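# Fetch yellow sponge from far aisle shelves to desk

## Task

Pick up the small yellow sponge from the shelving unit at the far end of the aisle and set it down on the desk. The sponge must be resting on the desk by itself at the end, not held there by the robot. The robot must not topple or finish leaning, or the task fails.

## Robot and tools

ROBOT. A LinearBot: a wheeled base that can drive forward, sideways and turn on the spot, with a column about 1.75 m high. A carriage slides 1.0 m along the column (lift_m) and holds two identical six-joint arms, left and right, each ending in a two-finger gripper. Arm bases sit roughly 0.57 m + lift_m above the floor; carriage parts hang about 0.15 m lower. A hand reaches up to 0.78 m from its shoulder but only about 0.38 m below its arm base. The hand is about 0.16 m long, 0.1 m wide, 0.14 m across when open. Parked arm: joints 1-6 = 0, 0.05, 0.05, 1.45, 0, 0; with both parked the robot is about 0.95 m wide, 0.7 m long. Wheel motors are strong (7 N m).

CAMERAS. carriage_camera is fixed on the carriage, facing forward, tilted about 20 degrees down. left_wrist_camera and right_wrist_camera look out past each gripper's fingertips. Images are 896x504 pixels.

FRAMES. Base frame: origin on the floor below the base centre, x forward, y left, z up. left_hand and right_hand readings are the midpoint between that hand's finger pads, in the base frame, with quat_wxyz (hand z along the fingers, fingers open along hand y; straight-up hand with joints 1, 5, 6 at 0 gives 1,0,0,0). Odometry frame is the base frame as it was at scene start; base_odometry counts wheel rotation only, so slip looks like motion. Heading is positive leftward, -3.142 to 3.142.

TOOLS.
execute_actions(actions, cameras): actions is a list holding one action or none (empty list just reports state and pictures). An action may have "base", "joints" or both; the motions begin together. "base" holds exactly one key, each an offset from where the base last reported itself: translate_m (metres, forward +, -2 to 2), strafe_m (metres, left +, -2 to 2), rotate_rad (radians, counter-clockwise/left +, -6.3 to 6.3). "joints" is a single object keyed by joint name covering both arms, each value an absolute target: lift_m 0 to 1 (m); for each side (left_/right_) joint1_rad -2.617 to 3.054 (yaw about vertical, 0 ahead, + left), joint2_rad 0 to 3.141 (shoulder: 0 upper arm back and level, 1.57 vertical, 3.14 forward level), joint3_rad 0 to 3.141 (elbow: 0 folded, 3.14 straight), joint4_rad -1.57 to 1.57 (wrist pitch, + lifts fingertips), joint5_rad -1.57 to 1.57 (wrist yaw, + turns fingertips right, opposite sense to joint 1), joint6_rad -2.094 to 2.094 (roll about the finger axis, + clockwise seen from forearm), gripper_m 0 to 0.093 (pad gap in metres). Joints left out may keep driving to earlier targets. Unknown keys or out-of-range values reject the whole call. An action runs at most 15 s. cameras: list of carriage_camera, left_wrist_camera, right_wrist_camera or all; omitted/null/all gives every camera, [] gives none; the pictures line lists image order.
wait(seconds): 0 to 10 s, commands nothing, returns state and images.
zoom_image(camera, region): enlarges part of that camera's latest full image; region [x0, y0, x1, y1] in pixels from the top-left, at most 504x504.
read_manual(section): returns URDF licence text only; moves nothing.
finished_scene(scene): ends the given scene once the last command has been held; irreversible; reports success. Replying with no tool call ends the run.

RESULTS. base_status and joint_status tell how each motion of the last accepted action ended: done (reached; for the base it means wheels turned the full amount, slip included), off_target (rested short and may still push), contact_stop or time_out (target dropped, holding in place), not_followed (arm targets withheld by the self-collision check, shown with a "joint command not followed" line and a cause; may be retried on later actions), limit_stop_at_motor_heat. A gripper holding an object usually reads off_target. on_its_own lists uncommanded behaviour; "held at" is the held target, not the actual position. motor_effort is percent of maximum, bracket = peak of the last action; readings are noisy and biased. Falling lift effort while lowering means a hand or load is resting on something. drive_wheels clearly higher at rest than after a free move means the base is pushing on something. Joint torques and motor temperatures are listed per arm in joint order. Hand readings drift from truth at long reach. ARM HIT means an arm struck the robot hard.

STOPS AND CONTACT. The base stops on wheel overload or an arm being shoved out of place, but often late, and arms are not watched while turning. Arms and grippers have no contact stop: a blocked arm keeps pressing and snaps to target when freed. After a blocked drive, back off about 0.2 m (or turn back), repeat if still pressed. Beware driving the base under a table edge that the column then strikes; reversing into such an edge can tip the robot. Tiny base moves may fall short yet say done.

AVOID. Tipping: worst with the carriage high, arms out, loads held, pulling, or sudden stops; only pictures reveal a lean. Never let the arms hit or press each other hard. If an arm is withheld, move that arm clear first, then the other in a later call. Outstretched arms overheat: warnings from 75 °C, arm stop at 90 °C, arm collapses at 100 °C; park arms when idle. Do not drop, slam or shove objects. Gripper force is about 45-60 N per pad. Loose objects may occasionally be nudged by something.

Each tool is called after "Call:" as name(argument=value, ...), one argument or row to a line, values as JSON.

## Session

Call:
execute_actions(
  actions=[],
)

Scene clock: 0.00 s.
Joint torques (N m, as the arm reports them, + toward a larger angle): no reading
Motor temperatures (°C, as the motors report them): left_arm=[29 28 25 27 27 28] | right_arm=[27 28 27 28 26 26]
base_odometry: x=+0.000 y=+0.000 heading=+0.000 (m, m, rad; odometry frame)
base_status: not commanded
joint_positions: lift_m=+0.299 left_joint1_rad=-0.006 left_joint2_rad=+0.058 left_joint3_rad=+0.048 left_joint4_rad=+1.474 left_joint5_rad=-0.016 left_joint6_rad=+0.012 left_gripper_m=+0.094 right_joint1_rad=+0.004 right_joint2_rad=+0.059 right_joint3_rad=+0.061 right_joint4_rad=+1.434 right_joint5_rad=-0.026 right_joint6_rad=-0.038 right_gripper_m=+0.094
joint_status: not commanded
motor_effort: lift_m=+20 drive_wheels=+0 (%)
left_hand: x=+0.3108 y=+0.3276 z=+1.2922 quat_wxyz=(+0.999, -0.007, +0.053, +0.003) (m; base frame)
right_hand: x=+0.3169 y=-0.3204 z=+1.2946 quat_wxyz=(+0.998, -0.015, +0.067, -0.016) (m; base frame)
pictures: carriage_camera, left_wrist_camera, right_wrist_camera
Images, in order (width x height): carriage_camera 896x504, left_wrist_camera 896x504, right_wrist_camera 896x504.

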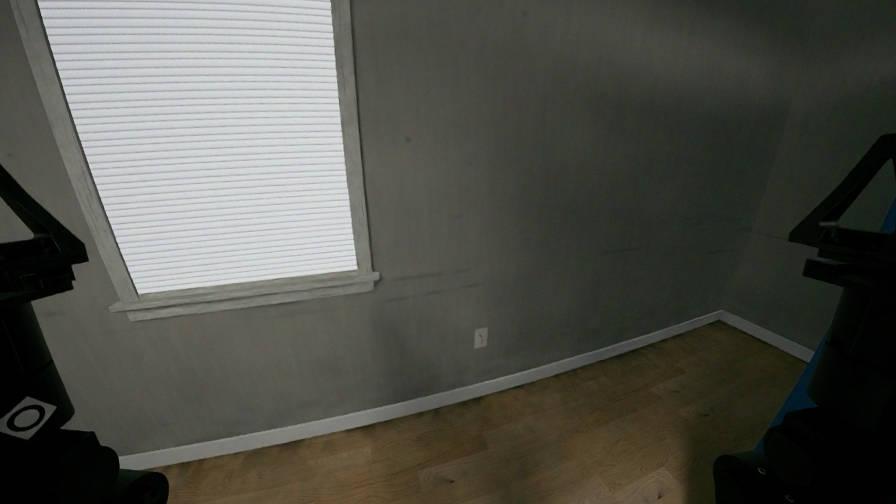

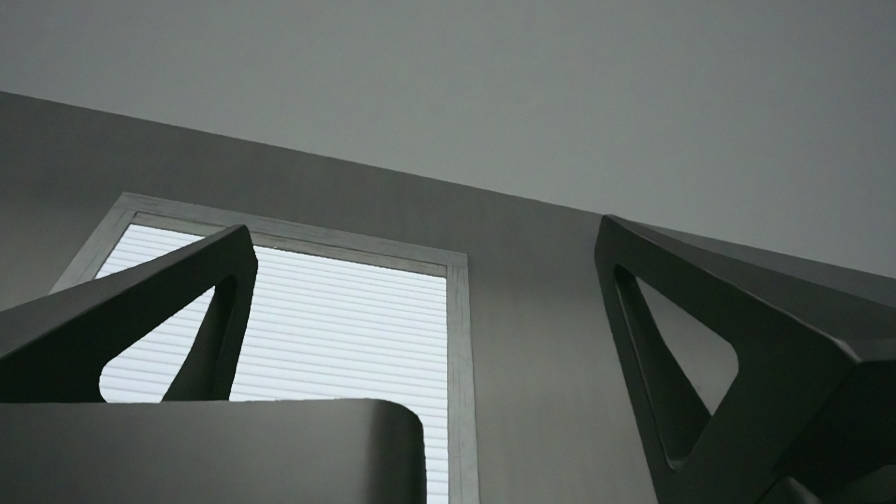

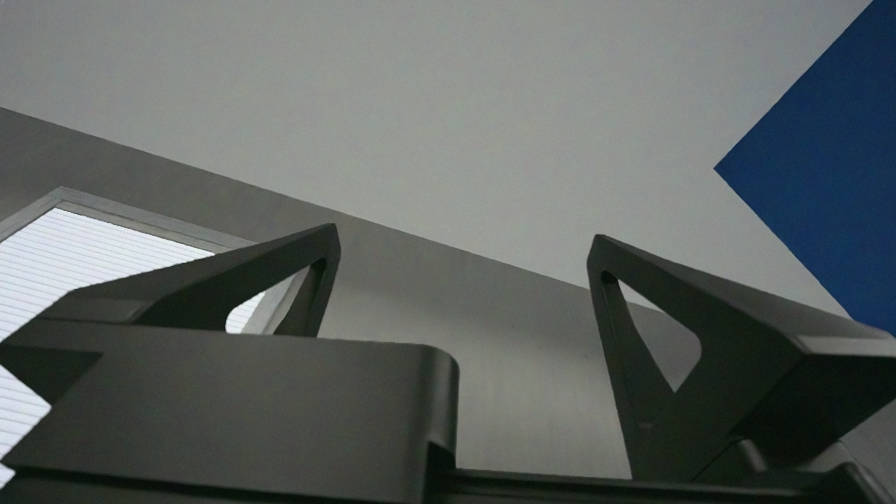

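Call:
execute_actions(
  actions=[
    {"base": {"rotate_rad": -1.2}},
  ],
  cameras=["carriage_camera"],
)

Scene clock: 3.33 s.
Joint torques (N m, as the arm reports them, + toward a larger angle): left_arm=[-0.03  3.51  8.45 -0.16  0.01  0.11] | right_arm=[-0.18  4.22  5.99 -0.1  -0.01 -0.05]
Motor temperatures (°C, as the motors report them): left_arm=[29 28 26 27 27 28] | right_arm=[27 29 27 28 26 26]
base_odometry: x=+0.000 y=+0.000 heading=-1.200 (m, m, rad; odometry frame)
base_status: done
joint_positions: lift_m=+0.299 left_joint1_rad=-0.006 left_joint2_rad=+0.058 left_joint3_rad=+0.048 left_joint4_rad=+1.474 left_joint5_rad=-0.016 left_joint6_rad=+0.012 left_gripper_m=+0.094 right_joint1_rad=+0.004 right_joint2_rad=+0.059 right_joint3_rad=+0.061 right_joint4_rad=+1.434 right_joint5_rad=-0.026 right_joint6_rad=-0.038 right_gripper_m=+0.094
joint_status: not commanded
motor_effort: lift_m=+20(20) drive_wheels=+4(10) (%)
left_hand: x=+0.3110 y=+0.3276 z=+1.2921 quat_wxyz=(+0.999, -0.007, +0.054, +0.003) (m; base frame)
right_hand: x=+0.3169 y=-0.3204 z=+1.2946 quat_wxyz=(+0.998, -0.015, +0.067, -0.016) (m; base frame)
pictures: carriage_camera
Images, in order (width x height): carriage_camera 896x504.

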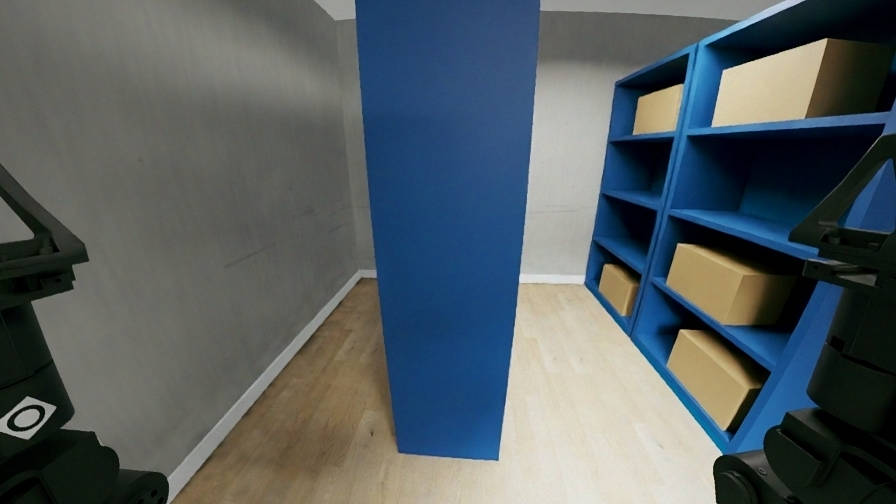

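Call:
execute_actions(
  actions=[
    {"base": {"rotate_rad": -1.5}},
  ],
  cameras=["carriage_camera"],
)

Call:
execute_actions(
  actions=[
    {"base": {"rotate_rad": -1.6}},
  ],
  cameras=["carriage_camera"],
)

Scene clock: 6.73 s.
Joint torques (N m, as the arm reports them, + toward a larger angle): left_arm=[ 0.06  3.54  8.34 -0.15  0.01  0.1 ] | right_arm=[-0.02  4.31  6.15 -0.06  0.03 -0.08]
Motor temperatures (°C, as the motors report them): left_arm=[29 28 26 27 27 28] | right_arm=[27 29 28 28 26 26]
base_odometry: x=+0.000 y=+0.000 heading=-2.699 (m, m, rad; odometry frame)
base_status: done
joint_positions: lift_m=+0.299 left_joint1_rad=-0.006 left_joint2_rad=+0.058 left_joint3_rad=+0.048 left_joint4_rad=+1.474 left_joint5_rad=-0.016 left_joint6_rad=+0.012 left_gripper_m=+0.094 right_joint1_rad=+0.004 right_joint2_rad=+0.059 right_joint3_rad=+0.061 right_joint4_rad=+1.434 right_joint5_rad=-0.026 right_joint6_rad=-0.038 right_gripper_m=+0.094
joint_status: not commanded
motor_effort: lift_m=+20(20) drive_wheels=+4(10) (%)
left_hand: x=+0.3110 y=+0.3276 z=+1.2921 quat_wxyz=(+0.999, -0.007, +0.054, +0.003) (m; base frame)
right_hand: x=+0.3170 y=-0.3204 z=+1.2945 quat_wxyz=(+0.998, -0.014, +0.067, -0.016) (m; base frame)
pictures: carriage_camera
Images, in order (width x height): carriage_camera 896x504.

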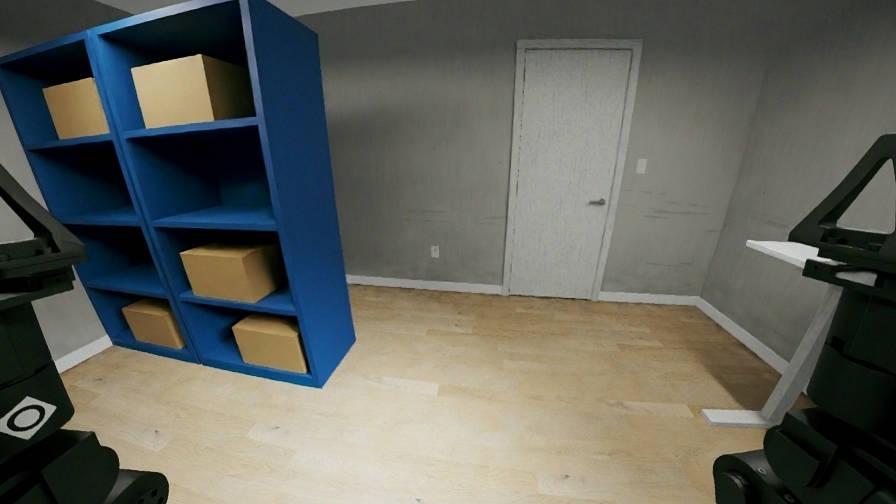

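Scene clock: 9.87 s.
Joint torques (N m, as the arm reports them, + toward a larger angle): left_arm=[-0.07  3.36  8.38 -0.16 -0.02  0.09] | right_arm=[ 0.09  4.26  6.16 -0.11  0.01 -0.06]
Motor temperatures (°C, as the motors report them): left_arm=[29 28 27 27 27 28] | right_arm=[27 29 28 28 26 26]
base_odometry: x=+0.000 y=+0.000 heading=+1.984 (m, m, rad; odometry frame)
base_status: done
joint_positions: lift_m=+0.299 left_joint1_rad=-0.006 left_joint2_rad=+0.058 left_joint3_rad=+0.048 left_joint4_rad=+1.473 left_joint5_rad=-0.016 left_joint6_rad=+0.012 left_gripper_m=+0.094 right_joint1_rad=+0.004 right_joint2_rad=+0.059 right_joint3_rad=+0.061 right_joint4_rad=+1.433 right_joint5_rad=-0.026 right_joint6_rad=-0.038 right_gripper_m=+0.094
joint_status: not commanded
motor_effort: lift_m=+20(20) drive_wheels=+4(11) (%)
left_hand: x=+0.3111 y=+0.3276 z=+1.2921 quat_wxyz=(+0.999, -0.007, +0.054, +0.003) (m; base frame)
right_hand: x=+0.3171 y=-0.3204 z=+1.2945 quat_wxyz=(+0.998, -0.014, +0.067, -0.016) (m; base frame)
pictures: carriage_camera
Images, in order (width x height): carriage_camera 896x504.

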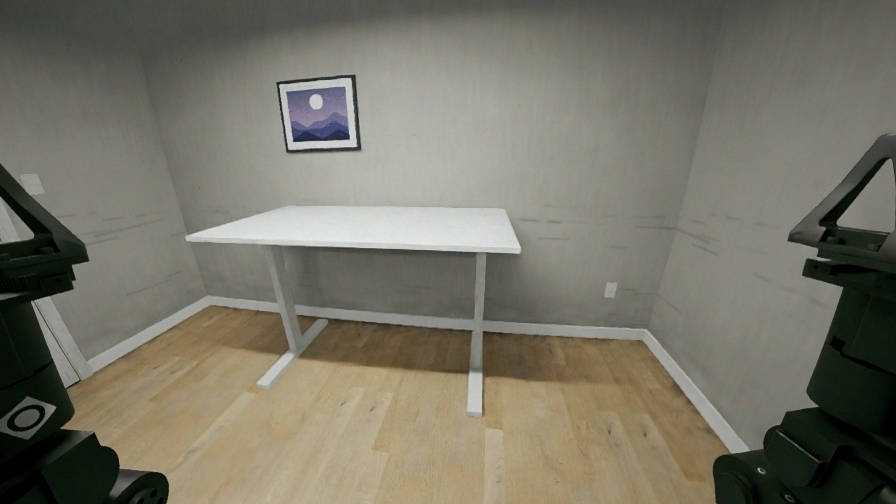

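Call:
execute_actions(
  actions=[
    {"base": {"rotate_rad": 3.08}},
  ],
  cameras=[],
)

Call:
execute_actions(
  actions=[
    {"base": {"strafe_m": -0.8}},
  ],
  cameras=["carriage_camera"],
)

Scene clock: 15.87 s.
Joint torques (N m, as the arm reports them, + toward a larger angle): left_arm=[-0.04  3.44  8.45 -0.17  0.    0.1 ] | right_arm=[-0.06  4.31  6.18 -0.06  0.   -0.07]
Motor temperatures (°C, as the motors report them): left_arm=[29 28 27 27 27 28] | right_arm=[27 29 29 28 26 26]
base_odometry: x=+0.000 y=+0.000 heading=-1.219 (m, m, rad; odometry frame)
base_status: done
joint_positions: lift_m=+0.299 left_joint1_rad=-0.006 left_joint2_rad=+0.058 left_joint3_rad=+0.048 left_joint4_rad=+1.472 left_joint5_rad=-0.016 left_joint6_rad=+0.012 left_gripper_m=+0.094 right_joint1_rad=+0.004 right_joint2_rad=+0.059 right_joint3_rad=+0.061 right_joint4_rad=+1.430 right_joint5_rad=-0.026 right_joint6_rad=-0.038 right_gripper_m=+0.094
joint_status: not commanded
motor_effort: lift_m=+20(20) drive_wheels=+3(18) (%)
left_hand: x=+0.3113 y=+0.3276 z=+1.2921 quat_wxyz=(+0.998, -0.007, +0.054, +0.003) (m; base frame)
right_hand: x=+0.3180 y=-0.3205 z=+1.2944 quat_wxyz=(+0.997, -0.014, +0.069, -0.016) (m; base frame)
pictures: none
No camera images: the call's "cameras" was empty. Leave "cameras" out to get every camera's image.

Scene clock: 19.73 s.
Joint torques (N m, as the arm reports them, + toward a larger angle): left_arm=[-0.06  3.35  8.25 -0.14  0.01  0.1 ] | right_arm=[-0.05  4.25  5.99 -0.07  0.03 -0.04]
Motor temperatures (°C, as the motors report them): left_arm=[29 29 28 27 27 28] | right_arm=[27 30 29 28 26 26]
base_odometry: x=-0.751 y=-0.277 heading=-1.218 (m, m, rad; odometry frame)
base_status: done
joint_positions: lift_m=+0.299 left_joint1_rad=-0.006 left_joint2_rad=+0.058 left_joint3_rad=+0.048 left_joint4_rad=+1.472 left_joint5_rad=-0.016 left_joint6_rad=+0.012 left_gripper_m=+0.094 right_joint1_rad=+0.004 right_joint2_rad=+0.059 right_joint3_rad=+0.061 right_joint4_rad=+1.430 right_joint5_rad=-0.026 right_joint6_rad=-0.038 right_gripper_m=+0.094
joint_status: not commanded
motor_effort: lift_m=+20(20) drive_wheels=-8(16) (%)
left_hand: x=+0.3113 y=+0.3276 z=+1.2921 quat_wxyz=(+0.998, -0.007, +0.054, +0.003) (m; base frame)
right_hand: x=+0.3179 y=-0.3205 z=+1.2944 quat_wxyz=(+0.997, -0.014, +0.069, -0.016) (m; base frame)
pictures: carriage_camera
Images, in order (width x height): carriage_camera 896x504.

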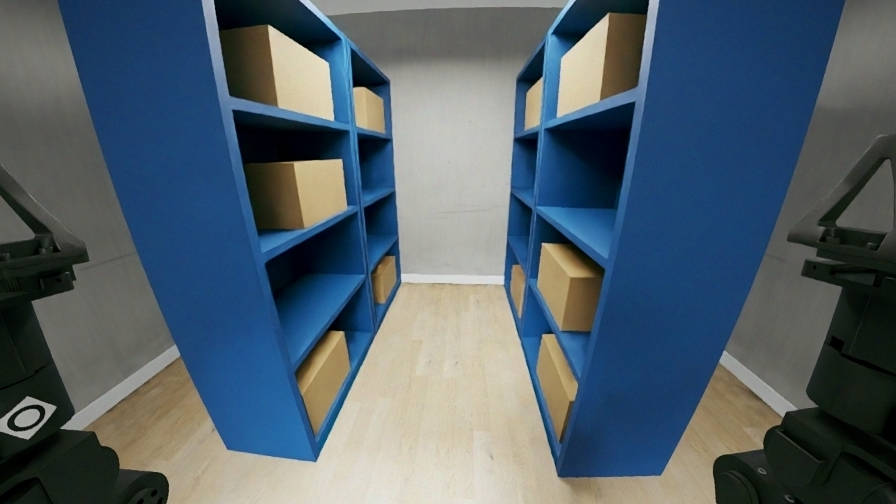

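Call:
zoom_image(
  camera="carriage_camera",
  region=[320, 40, 580, 320],
)

Region (320, 40, 580, 320) of carriage_camera's 896x504 image, scaled by 1.800, with more detail than that image has; it fills the left 468 columns of this view, and the rest is white.

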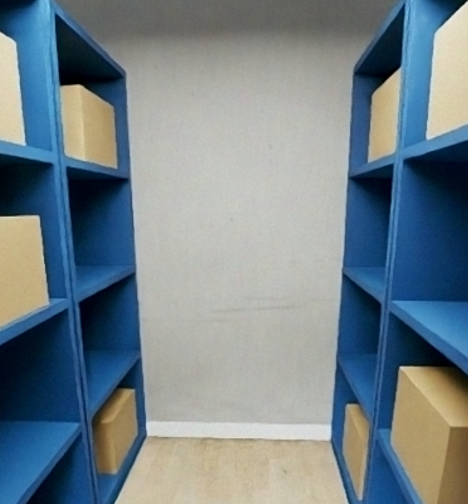

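Call:
execute_actions(
  actions=[
    {"base": {"rotate_rad": 1.47}},
  ],
  cameras=[],
)

Call:
execute_actions(
  actions=[
    {"base": {"translate_m": 0.05}},
  ],
  cameras=[],
)

Call:
execute_actions(
  actions=[
    {"base": {"strafe_m": -1.0}},
  ],
  cameras=["carriage_camera"],
)

Scene clock: 25.43 s.
Joint torques (N m, as the arm reports them, + toward a larger angle): left_arm=[-0.04  3.4   8.27 -0.13  0.    0.08] | right_arm=[ 0.01  4.32  6.33 -0.06  0.01 -0.06]
Motor temperatures (°C, as the motors report them): left_arm=[29 29 28 27 27 28] | right_arm=[27 30 30 28 26 26]
base_odometry: x=-0.751 y=-0.277 heading=+0.251 (m, m, rad; odometry frame)
base_status: done
joint_positions: lift_m=+0.299 left_joint1_rad=-0.006 left_joint2_rad=+0.058 left_joint3_rad=+0.048 left_joint4_rad=+1.472 left_joint5_rad=-0.016 left_joint6_rad=+0.012 left_gripper_m=+0.094 right_joint1_rad=+0.004 right_joint2_rad=+0.059 right_joint3_rad=+0.061 right_joint4_rad=+1.432 right_joint5_rad=-0.026 right_joint6_rad=-0.038 right_gripper_m=+0.094
joint_status: not commanded
motor_effort: lift_m=+20(20) drive_wheels=+3(12) (%)
left_hand: x=+0.3114 y=+0.3276 z=+1.2921 quat_wxyz=(+0.998, -0.007, +0.055, +0.003) (m; base frame)
right_hand: x=+0.3176 y=-0.3205 z=+1.2945 quat_wxyz=(+0.997, -0.014, +0.068, -0.016) (m; base frame)
pictures: none
No camera images: the call's "cameras" was empty. Leave "cameras" out to get every camera's image.

Scene clock: 26.60 s.
Joint torques (N m, as the arm reports them, + toward a larger angle): left_arm=[-0.11  3.36  8.35 -0.13  0.01  0.08] | right_arm=[ 0.07  4.41  6.23 -0.07  0.01 -0.01]
Motor temperatures (°C, as the motors report them): left_arm=[29 29 29 27 27 28] | right_arm=[27 30 30 28 26 26]
base_odometry: x=-0.702 y=-0.264 heading=+0.253 (m, m, rad; odometry frame)
base_status: done
joint_positions: lift_m=+0.299 left_joint1_rad=-0.006 left_joint2_rad=+0.058 left_joint3_rad=+0.048 left_joint4_rad=+1.472 left_joint5_rad=-0.016 left_joint6_rad=+0.012 left_gripper_m=+0.094 right_joint1_rad=+0.004 right_joint2_rad=+0.059 right_joint3_rad=+0.061 right_joint4_rad=+1.433 right_joint5_rad=-0.026 right_joint6_rad=-0.038 right_gripper_m=+0.094
joint_status: not commanded
motor_effort: lift_m=+20(20) drive_wheels=-8(16) (%)
left_hand: x=+0.3114 y=+0.3276 z=+1.2921 quat_wxyz=(+0.998, -0.007, +0.055, +0.003) (m; base frame)
right_hand: x=+0.3171 y=-0.3205 z=+1.2945 quat_wxyz=(+0.998, -0.014, +0.067, -0.016) (m; base frame)
pictures: none
No camera images: the call's "cameras" was empty. Leave "cameras" out to get every camera's image.

Scene clock: 30.90 s.
Joint torques (N m, as the arm reports them, + toward a larger angle): left_arm=[-0.04  3.4   8.25 -0.11  0.01  0.08] | right_arm=[-0.12  4.27  6.2  -0.1   0.01 -0.06]
Motor temperatures (°C, as the motors report them): left_arm=[29 29 29 27 27 28] | right_arm=[27 30 30 29 26 26]
base_odometry: x=-0.452 y=-1.232 heading=+0.253 (m, m, rad; odometry frame)
base_status: done
joint_positions: lift_m=+0.299 left_joint1_rad=-0.006 left_joint2_rad=+0.058 left_joint3_rad=+0.048 left_joint4_rad=+1.473 left_joint5_rad=-0.016 left_joint6_rad=+0.012 left_gripper_m=+0.094 right_joint1_rad=+0.004 right_joint2_rad=+0.059 right_joint3_rad=+0.061 right_joint4_rad=+1.433 right_joint5_rad=-0.026 right_joint6_rad=-0.038 right_gripper_m=+0.094
joint_status: not commanded
motor_effort: lift_m=+20(20) drive_wheels=-5(8) (%)
left_hand: x=+0.3112 y=+0.3276 z=+1.2921 quat_wxyz=(+0.999, -0.007, +0.054, +0.003) (m; base frame)
right_hand: x=+0.3172 y=-0.3204 z=+1.2945 quat_wxyz=(+0.997, -0.014, +0.067, -0.016) (m; base frame)
pictures: carriage_camera
Images, in order (width x height): carriage_camera 896x504.

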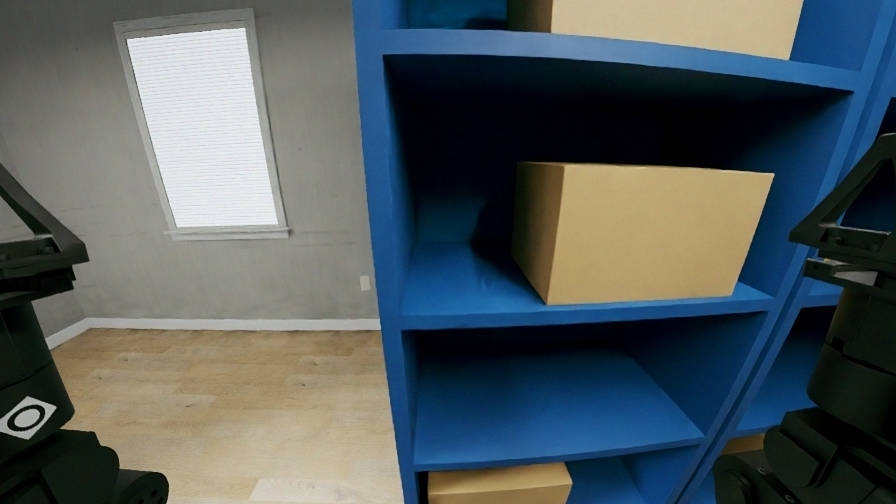

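Call:
execute_actions(
  actions=[
    {"base": {"strafe_m": -0.9}},
  ],
  cameras=["carriage_camera"],
)

Scene clock: 35.47 s.
Joint torques (N m, as the arm reports them, + toward a larger angle): left_arm=[ 0.03  3.38  8.25 -0.12  0.03  0.09] | right_arm=[ 0.12  4.25  6.13 -0.1   0.02 -0.01]
Motor temperatures (°C, as the motors report them): left_arm=[29 29 29 27 27 28] | right_arm=[27 30 31 29 26 26]
base_odometry: x=-0.226 y=-2.103 heading=+0.253 (m, m, rad; odometry frame)
base_status: done
joint_positions: lift_m=+0.299 left_joint1_rad=-0.006 left_joint2_rad=+0.058 left_joint3_rad=+0.048 left_joint4_rad=+1.472 left_joint5_rad=-0.016 left_joint6_rad=+0.012 left_gripper_m=+0.094 right_joint1_rad=+0.004 right_joint2_rad=+0.059 right_joint3_rad=+0.061 right_joint4_rad=+1.433 right_joint5_rad=-0.026 right_joint6_rad=-0.038 right_gripper_m=+0.094
joint_status: not commanded
motor_effort: lift_m=+20(20) drive_wheels=-4(7) (%)
left_hand: x=+0.3112 y=+0.3276 z=+1.2921 quat_wxyz=(+0.999, -0.007, +0.054, +0.003) (m; base frame)
right_hand: x=+0.3172 y=-0.3204 z=+1.2945 quat_wxyz=(+0.997, -0.014, +0.067, -0.016) (m; base frame)
pictures: carriage_camera
Images, in order (width x height): carriage_camera 896x504.

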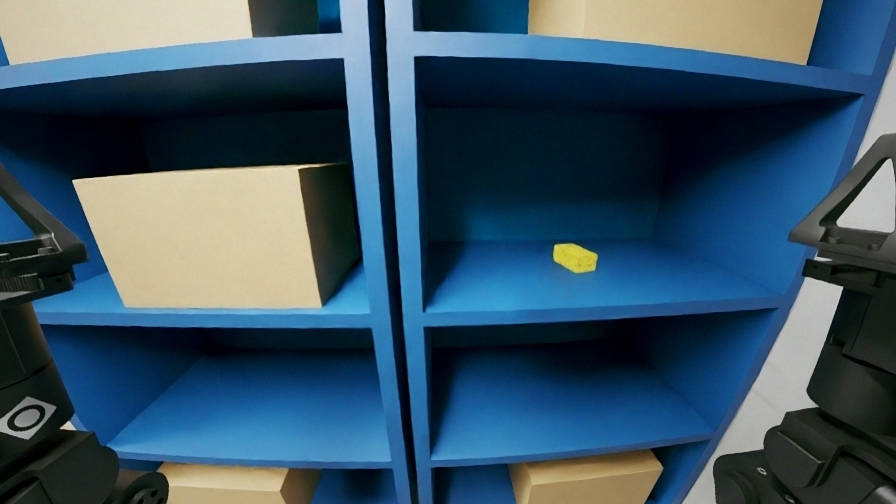

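Call:
execute_actions(
  actions=[
    {"joints": {"right_joint1_rad": -0.05, "right_joint2_rad": 0.67, "right_joint3_rad": 0.39, "right_joint4_rad": -0.02, "right_gripper_m": 0.093}},
  ],
  cameras=["carriage_camera", "right_wrist_camera"],
)

Scene clock: 41.63 s.
Joint torques (N m, as the arm reports them, + toward a larger angle): left_arm=[-0.05  3.35  8.32 -0.14  0.01  0.08] | right_arm=[-0.53 -0.07  8.76  2.61 -0.01 -0.02]
Motor temperatures (°C, as the motors report them): left_arm=[29 29 30 27 27 28] | right_arm=[27 30 31 29 26 26]
base_odometry: x=-0.226 y=-2.103 heading=+0.253 (m, m, rad; odometry frame)
base_status: not commanded
joint_positions: lift_m=+0.299 left_joint1_rad=-0.006 left_joint2_rad=+0.058 left_joint3_rad=+0.048 left_joint4_rad=+1.472 left_joint5_rad=-0.016 left_joint6_rad=+0.012 left_gripper_m=+0.094 right_joint1_rad=-0.043 right_joint2_rad=+0.662 right_joint3_rad=+0.390 right_joint4_rad=-0.010 right_joint5_rad=-0.026 right_joint6_rad=-0.038 right_gripper_m=+0.093
joint_status: all done
motor_effort: lift_m=+20(20) drive_wheels=-4(4) (%)
left_hand: x=+0.3112 y=+0.3276 z=+1.2921 quat_wxyz=(+0.999, -0.007, +0.054, +0.003) (m; base frame)
right_hand: x=+0.5826 y=-0.3335 z=+1.0609 quat_wxyz=(+0.601, -0.006, +0.799, -0.014) (m; base frame)
pictures: carriage_camera, right_wrist_camera
camera_calibration (this result's frames):
right_wrist_camera: T_world_to_cam=[[0.0454307, -0.998272, 0.037278, -0.397178], [-0.803411, -0.0586891, -0.592526, 1.07679], [0.59369, -0.00303064, -0.804688, 0.624621], [0, 0, 0, 1]] pos_world=[0.512316, -0.331403, 1.15546]
Images, in order (width x height): carriage_camera 896x504, right_wrist_camera 896x504.

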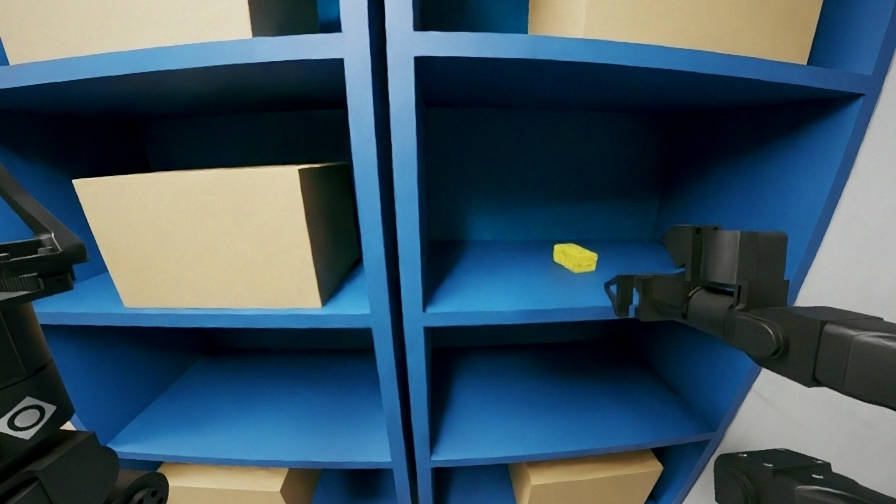

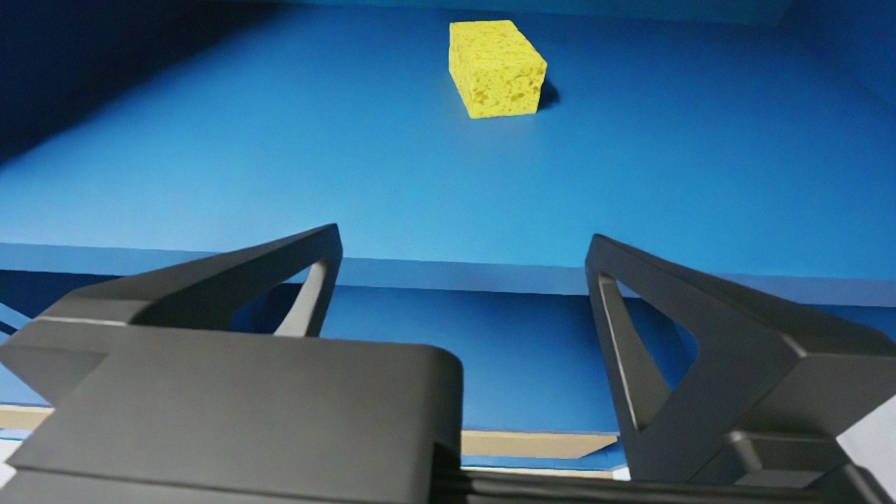

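Call:
execute_actions(
  actions=[
    {"joints": {"right_joint1_rad": -0.075, "right_joint2_rad": 1.75, "right_joint3_rad": 0.97, "right_joint4_rad": 0.48}},
  ],
  cameras=["carriage_camera", "right_wrist_camera"],
)

Scene clock: 45.03 s.
Joint torques (N m, as the arm reports them, + toward a larger angle): left_arm=[-0.11  3.45  8.45 -0.1   0.01  0.08] | right_arm=[-0.81 -9.85  8.35  2.66  0.02 -0.06]
Motor temperatures (°C, as the motors report them): left_arm=[29 29 30 27 27 28] | right_arm=[27 30 32 31 26 26]
base_odometry: x=-0.226 y=-2.103 heading=+0.253 (m, m, rad; odometry frame)
base_status: not commanded
joint_positions: lift_m=+0.299 left_joint1_rad=-0.006 left_joint2_rad=+0.058 left_joint3_rad=+0.048 left_joint4_rad=+1.472 left_joint5_rad=-0.016 left_joint6_rad=+0.012 left_gripper_m=+0.094 right_joint1_rad=-0.068 right_joint2_rad=+1.740 right_joint3_rad=+0.965 right_joint4_rad=+0.480 right_joint5_rad=-0.026 right_joint6_rad=-0.038 right_gripper_m=+0.093
joint_status: all done
motor_effort: lift_m=+20(20) drive_wheels=-4(4) (%)
left_hand: x=+0.3112 y=+0.3276 z=+1.2921 quat_wxyz=(+0.999, -0.007, +0.054, +0.003) (m; base frame)
right_hand: x=+0.7985 y=-0.3556 z=+1.0352 quat_wxyz=(+0.595, +0.004, +0.803, -0.021) (m; base frame)
pictures: carriage_camera, right_wrist_camera
camera_calibration (this result's frames):
right_wrist_camera: T_world_to_cam=[[0.0211412, -0.999123, 0.0361308, -0.40781], [-0.812219, -0.0382365, -0.582098, 1.23729], [0.582969, -0.0170398, -0.812315, 0.487121], [0, 0, 0, 1]] pos_world=[0.729592, -0.351843, 1.13065]
Images, in order (width x height): carriage_camera 896x504, right_wrist_camera 896x504.

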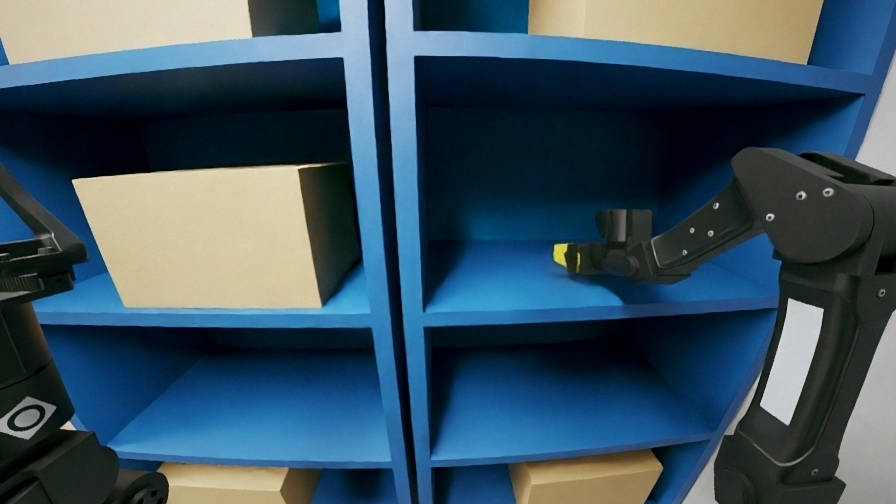

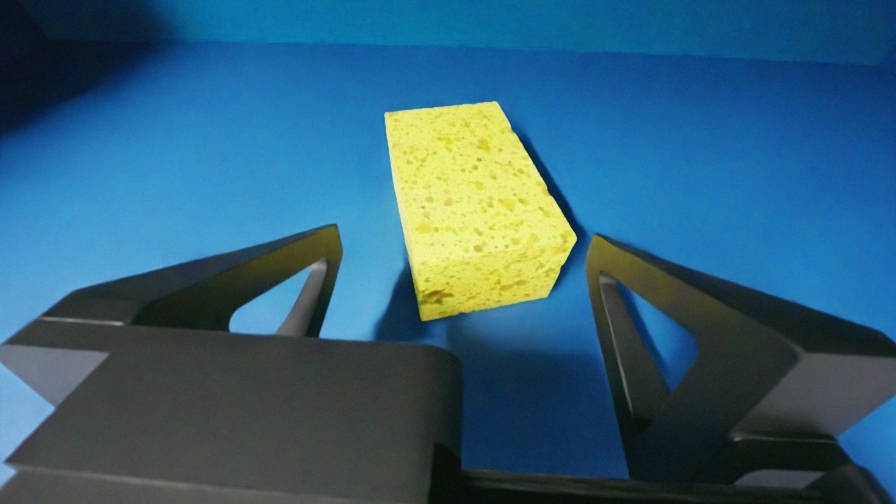

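Call:
execute_actions(
  actions=[
    {"base": {"translate_m": 0.045}, "joints": {"lift_m": 0.287, "right_joint1_rad": -0.09}},
  ],
  cameras=["right_wrist_camera"],
)

Scene clock: 47.07 s.
Joint torques (N m, as the arm reports them, + toward a larger angle): left_arm=[-0.25  3.32  8.35 -0.16  0.01  0.08] | right_arm=[ -0.57 -10.13   8.15   2.62  -0.01  -0.04]
Motor temperatures (°C, as the motors report them): left_arm=[29 29 30 27 27 28] | right_arm=[27 31 32 31 26 26]
base_odometry: x=-0.182 y=-2.092 heading=+0.253 (m, m, rad; odometry frame)
base_status: done
joint_positions: lift_m=+0.287 left_joint1_rad=-0.006 left_joint2_rad=+0.058 left_joint3_rad=+0.048 left_joint4_rad=+1.474 left_joint5_rad=-0.016 left_joint6_rad=+0.012 left_gripper_m=+0.094 right_joint1_rad=-0.083 right_joint2_rad=+1.741 right_joint3_rad=+0.967 right_joint4_rad=+0.486 right_joint5_rad=-0.026 right_joint6_rad=-0.038 right_gripper_m=+0.093
joint_status: all done
motor_effort: lift_m=+17(18) drive_wheels=-6(9) (%)
left_hand: x=+0.3110 y=+0.3276 z=+1.2809 quat_wxyz=(+0.999, -0.007, +0.054, +0.003) (m; base frame)
right_hand: x=+0.7989 y=-0.3635 z=+1.0257 quat_wxyz=(+0.598, +0.010, +0.801, -0.026) (m; base frame)
pictures: right_wrist_camera
camera_calibration (this result's frames):
right_wrist_camera: T_world_to_cam=[[0.00565834, -0.99931, 0.0367051, -0.403696], [-0.808929, -0.0261531, -0.587324, 1.23885], [0.587879, -0.0263686, -0.808519, 0.467797], [0, 0, 0, 1]] pos_world=[0.729415, -0.358683, 1.12064]
Images, in order (width x height): right_wrist_camera 896x504.

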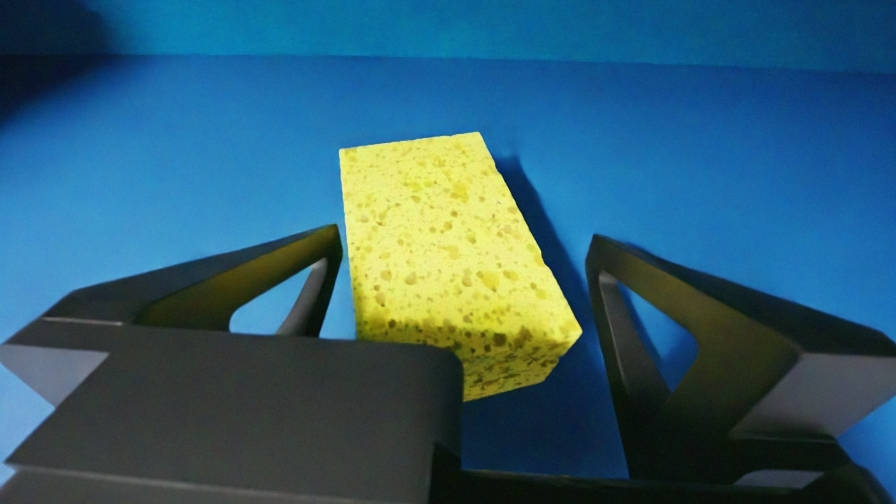

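Call:
execute_actions(
  actions=[
    {"joints": {"lift_m": 0.277}},
  ],
  cameras=["right_wrist_camera"],
)

Call:
execute_actions(
  actions=[
    {"joints": {"right_gripper_m": 0.04}},
  ],
  cameras=["right_wrist_camera"],
)

Scene clock: 48.13 s.
Joint torques (N m, as the arm reports them, + toward a larger angle): left_arm=[-0.07  3.53  8.43 -0.2   0.    0.1 ] | right_arm=[ -0.74 -10.24   8.08   2.6   -0.01  -0.02]
Motor temperatures (°C, as the motors report them): left_arm=[29 29 30 27 27 28] | right_arm=[27 31 32 32 26 26]
base_odometry: x=-0.182 y=-2.092 heading=+0.253 (m, m, rad; odometry frame)
base_status: not commanded
joint_positions: lift_m=+0.277 left_joint1_rad=-0.006 left_joint2_rad=+0.058 left_joint3_rad=+0.048 left_joint4_rad=+1.474 left_joint5_rad=-0.016 left_joint6_rad=+0.012 left_gripper_m=+0.094 right_joint1_rad=-0.083 right_joint2_rad=+1.743 right_joint3_rad=+0.967 right_joint4_rad=+0.487 right_joint5_rad=-0.026 right_joint6_rad=-0.038 right_gripper_m=+0.093
joint_status: all done
motor_effort: lift_m=+18(17) drive_wheels=+3(7) (%)
left_hand: x=+0.3109 y=+0.3276 z=+1.2708 quat_wxyz=(+0.999, -0.007, +0.053, +0.003) (m; base frame)
right_hand: x=+0.7991 y=-0.3635 z=+1.0147 quat_wxyz=(+0.597, +0.010, +0.802, -0.026) (m; base frame)
pictures: right_wrist_camera
camera_calibration (this result's frames):
right_wrist_camera: T_world_to_cam=[[0.00571405, -0.999315, 0.0365701, -0.403218], [-0.809821, -0.0260789, -0.586097, 1.23203], [0.586649, -0.0262663, -0.809415, 0.46071], [0, 0, 0, 1]] pos_world=[0.729753, -0.358711, 1.10974]
Images, in order (width x height): right_wrist_camera 896x504.

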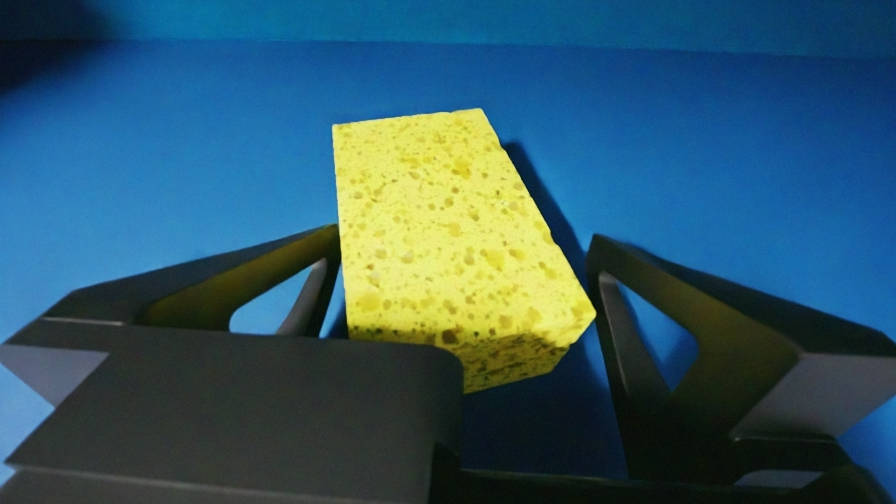

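Scene clock: 48.73 s.
Joint torques (N m, as the arm reports them, + toward a larger angle): left_arm=[-0.11  3.46  8.34 -0.15 -0.02  0.11] | right_arm=[ -0.65 -10.42   8.12   2.62   0.    -0.06]
Motor temperatures (°C, as the motors report them): left_arm=[29 29 30 27 27 28] | right_arm=[27 31 32 32 26 26]
base_odometry: x=-0.182 y=-2.092 heading=+0.253 (m, m, rad; odometry frame)
base_status: not commanded
joint_positions: lift_m=+0.277 left_joint1_rad=-0.006 left_joint2_rad=+0.058 left_joint3_rad=+0.048 left_joint4_rad=+1.474 left_joint5_rad=-0.016 left_joint6_rad=+0.012 left_gripper_m=+0.094 right_joint1_rad=-0.083 right_joint2_rad=+1.743 right_joint3_rad=+0.967 right_joint4_rad=+0.487 right_joint5_rad=-0.026 right_joint6_rad=-0.038 right_gripper_m=+0.059
joint_status: right_gripper_m off_target (ended at +0.059, target +0.040)
motor_effort: lift_m=+18(18) drive_wheels=+3(3) (%)
left_hand: x=+0.3109 y=+0.3276 z=+1.2708 quat_wxyz=(+0.999, -0.007, +0.053, +0.003) (m; base frame)
right_hand: x=+0.7991 y=-0.3634 z=+1.0147 quat_wxyz=(+0.597, +0.010, +0.802, -0.026) (m; base frame)
pictures: right_wrist_camera
camera_calibration (this result's frames):
right_wrist_camera: T_world_to_cam=[[0.00607908, -0.999317, 0.0364617, -0.403335], [-0.809806, -0.0263113, -0.586107, 1.23195], [0.586666, -0.025964, -0.809413, 0.460804], [0, 0, 0, 1]] pos_world=[0.729754, -0.358681, 1.10974]
Images, in order (width x height): right_wrist_camera 896x504.

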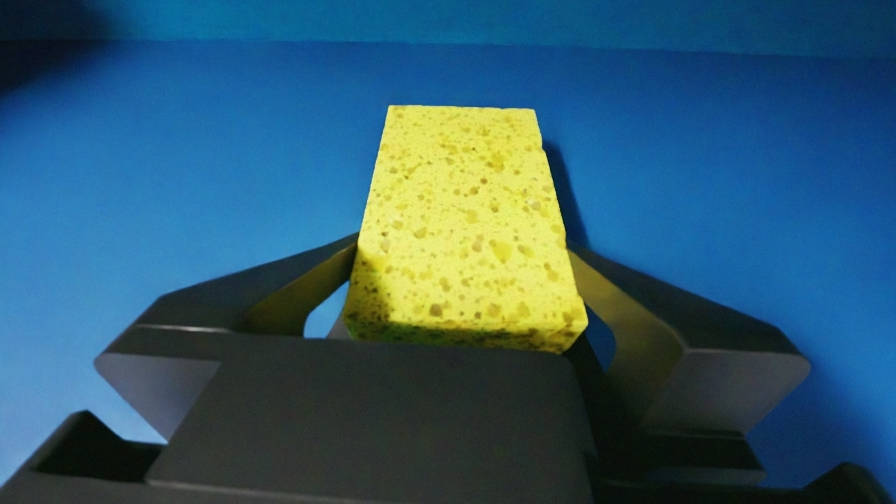

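Gripped. Lift, back off and retract the arm.

Call:
execute_actions(
  actions=[
    {"base": {"translate_m": -0.045}, "joints": {"lift_m": 0.33}},
  ],
  cameras=[],
)

Call:
execute_actions(
  actions=[
    {"joints": {"right_joint1_rad": 0.0, "right_joint2_rad": 0.1, "right_joint3_rad": 0.1, "right_joint4_rad": 1.2}},
  ],
  cameras=["carriage_camera", "right_wrist_camera"],
)

Scene clock: 50.50 s.
Joint torques (N m, as the arm reports them, + toward a larger angle): left_arm=[-0.13  3.44  8.35 -0.14  0.    0.1 ] | right_arm=[ -0.4  -10.44   8.21   2.54   0.    -0.05]
Motor temperatures (°C, as the motors report them): left_arm=[29 29 30 27 27 28] | right_arm=[27 32 33 33 26 26]
base_odometry: x=-0.226 y=-2.104 heading=+0.253 (m, m, rad; odometry frame)
base_status: done
joint_positions: lift_m=+0.330 left_joint1_rad=-0.006 left_joint2_rad=+0.058 left_joint3_rad=+0.048 left_joint4_rad=+1.472 left_joint5_rad=-0.016 left_joint6_rad=+0.012 left_gripper_m=+0.094 right_joint1_rad=-0.084 right_joint2_rad=+1.745 right_joint3_rad=+0.967 right_joint4_rad=+0.490 right_joint5_rad=-0.026 right_joint6_rad=-0.038 right_gripper_m=+0.059
joint_status: all done
motor_effort: lift_m=+21(25) drive_wheels=-4(11) (%)
left_hand: x=+0.3113 y=+0.3276 z=+1.3234 quat_wxyz=(+0.998, -0.007, +0.054, +0.003) (m; base frame)
right_hand: x=+0.7993 y=-0.3641 z=+1.0674 quat_wxyz=(+0.598, +0.010, +0.801, -0.026) (m; base frame)
pictures: none
No camera images: the call's "cameras" was empty. Leave "cameras" out to get every camera's image.

Scene clock: 52.30 s.
Joint torques (N m, as the arm reports them, + toward a larger angle): left_arm=[-0.02  3.38  8.31 -0.11 -0.01  0.07] | right_arm=[-0.5   2.08  5.32  0.47  0.06 -0.03]
Motor temperatures (°C, as the motors report them): left_arm=[29 29 30 27 27 28] | right_arm=[27 32 33 33 26 26]
base_odometry: x=-0.226 y=-2.104 heading=+0.253 (m, m, rad; odometry frame)
base_status: not commanded
joint_positions: lift_m=+0.330 left_joint1_rad=-0.006 left_joint2_rad=+0.058 left_joint3_rad=+0.048 left_joint4_rad=+1.472 left_joint5_rad=-0.016 left_joint6_rad=+0.012 left_gripper_m=+0.094 right_joint1_rad=+0.005 right_joint2_rad=+0.116 right_joint3_rad=+0.117 right_joint4_rad=+1.204 right_joint5_rad=-0.028 right_joint6_rad=-0.038 right_gripper_m=+0.059
joint_status: all done
motor_effort: lift_m=+21(21) drive_wheels=-3(4) (%)
left_hand: x=+0.3113 y=+0.3276 z=+1.3234 quat_wxyz=(+0.998, -0.007, +0.054, +0.003) (m; base frame)
right_hand: x=+0.3734 y=-0.3198 z=+1.3264 quat_wxyz=(+0.983, -0.018, +0.182, -0.014) (m; base frame)
pictures: carriage_camera, right_wrist_camera
camera_calibration (this result's frames):
carriage_camera: T_world_to_cam=[[-0.0336282, -0.999434, -0.000965983, 0.00931794], [-0.348671, 0.0126376, -0.93716, 1.2873], [0.936642, -0.0311782, -0.348899, 0.287597], [0, 0, 0, 1]] pos_world=[0.179782, 0.00201104, 1.30675]
right_wrist_camera: T_world_to_cam=[[-0.0240899, -0.995358, 0.0931823, -0.431153], [0.523021, -0.0919838, -0.847342, 0.898846], [0.851979, 0.0283238, 0.522809, -0.884784], [0, 0, 0, 1]] pos_world=[0.273316, -0.321412, 1.26438]
Images, in order (width x height): carriage_camera 896x504, right_wrist_camera 896x504.

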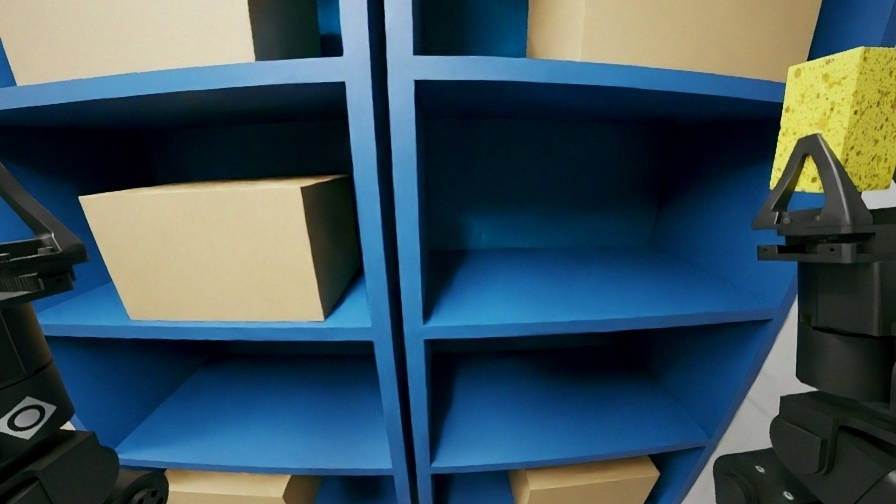

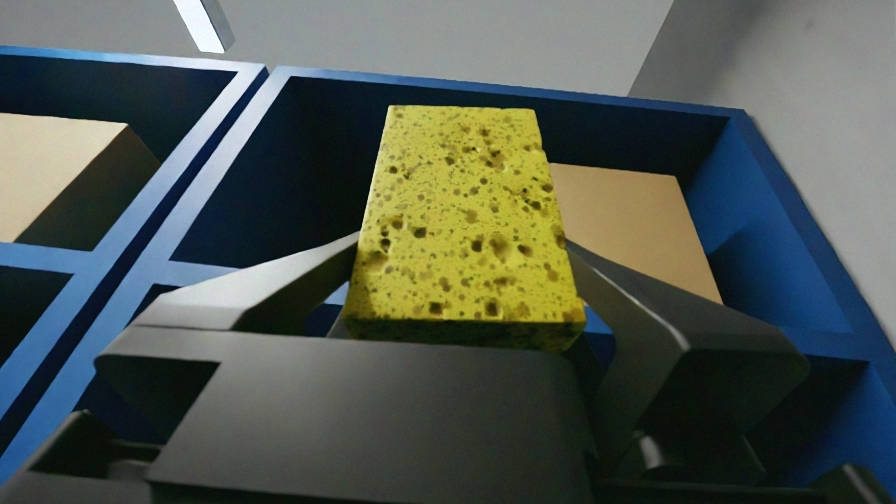

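Now strafe out of the aisle and turn toward the desk.

Call:
execute_actions(
  actions=[
    {"base": {"strafe_m": 1.95}},
  ],
  cameras=[],
)

Call:
execute_actions(
  actions=[
    {"base": {"rotate_rad": 1.571}},
  ],
  cameras=["carriage_camera"],
)

Scene clock: 58.87 s.
Joint torques (N m, as the arm reports them, + toward a larger angle): left_arm=[ 0.05  3.5   8.33 -0.11  0.03  0.09] | right_arm=[-0.46  2.02  5.28  0.5   0.05 -0.06]
Motor temperatures (°C, as the motors report them): left_arm=[29 30 31 27 27 28] | right_arm=[27 31 33 31 26 26]
base_odometry: x=-0.713 y=-0.216 heading=+0.253 (m, m, rad; odometry frame)
base_status: done
joint_positions: lift_m=+0.330 left_joint1_rad=-0.006 left_joint2_rad=+0.058 left_joint3_rad=+0.048 left_joint4_rad=+1.472 left_joint5_rad=-0.016 left_joint6_rad=+0.012 left_gripper_m=+0.094 right_joint1_rad=+0.005 right_joint2_rad=+0.116 right_joint3_rad=+0.117 right_joint4_rad=+1.202 right_joint5_rad=-0.028 right_joint6_rad=-0.038 right_gripper_m=+0.059
joint_status: not commanded
motor_effort: lift_m=+21(21) drive_wheels=-3(12) (%)
left_hand: x=+0.3114 y=+0.3276 z=+1.3233 quat_wxyz=(+0.998, -0.007, +0.055, +0.003) (m; base frame)
right_hand: x=+0.3739 y=-0.3198 z=+1.3262 quat_wxyz=(+0.983, -0.018, +0.183, -0.014) (m; base frame)
pictures: none
No camera images: the call's "cameras" was empty. Leave "cameras" out to get every camera's image.

Scene clock: 61.97 s.
Joint torques (N m, as the arm reports them, + toward a larger angle): left_arm=[-0.01  3.41  8.33 -0.14  0.01  0.1 ] | right_arm=[-0.44  2.3   5.37  0.48  0.01 -0.05]
Motor temperatures (°C, as the motors report them): left_arm=[29 30 31 27 27 28] | right_arm=[27 31 32 31 26 26]
base_odometry: x=-0.713 y=-0.215 heading=+1.823 (m, m, rad; odometry frame)
base_status: done
joint_positions: lift_m=+0.330 left_joint1_rad=-0.006 left_joint2_rad=+0.058 left_joint3_rad=+0.048 left_joint4_rad=+1.471 left_joint5_rad=-0.016 left_joint6_rad=+0.012 left_gripper_m=+0.094 right_joint1_rad=+0.005 right_joint2_rad=+0.116 right_joint3_rad=+0.117 right_joint4_rad=+1.199 right_joint5_rad=-0.027 right_joint6_rad=-0.038 right_gripper_m=+0.059
joint_status: not commanded
motor_effort: lift_m=+21(21) drive_wheels=+3(13) (%)
left_hand: x=+0.3115 y=+0.3276 z=+1.3233 quat_wxyz=(+0.998, -0.007, +0.055, +0.003) (m; base frame)
right_hand: x=+0.3745 y=-0.3199 z=+1.3260 quat_wxyz=(+0.983, -0.017, +0.184, -0.014) (m; base frame)
pictures: carriage_camera
camera_calibration (this result's frames):
carriage_camera: T_world_to_cam=[[-0.0336282, -0.999434, -0.000965983, 0.00931794], [-0.348671, 0.0126376, -0.93716, 1.2873], [0.936642, -0.0311782, -0.348899, 0.287597], [0, 0, 0, 1]] pos_world=[0.179782, 0.00201104, 1.30675]
Images, in order (width x height): carriage_camera 896x504.

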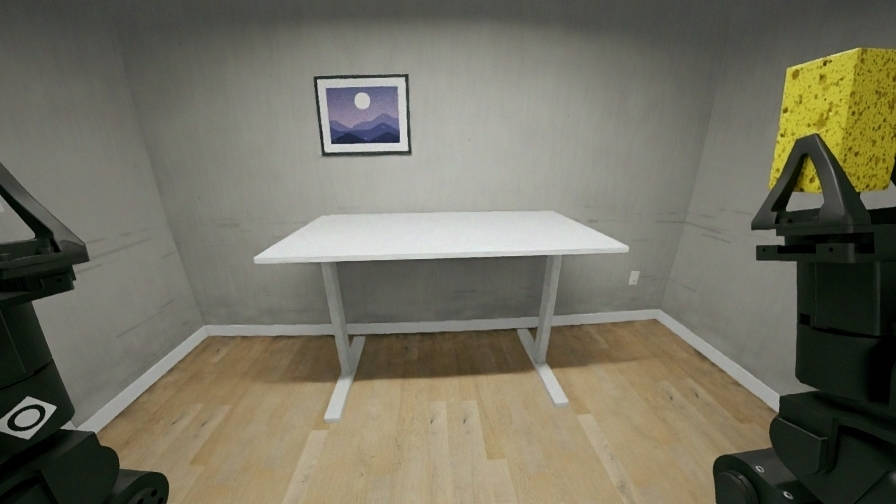

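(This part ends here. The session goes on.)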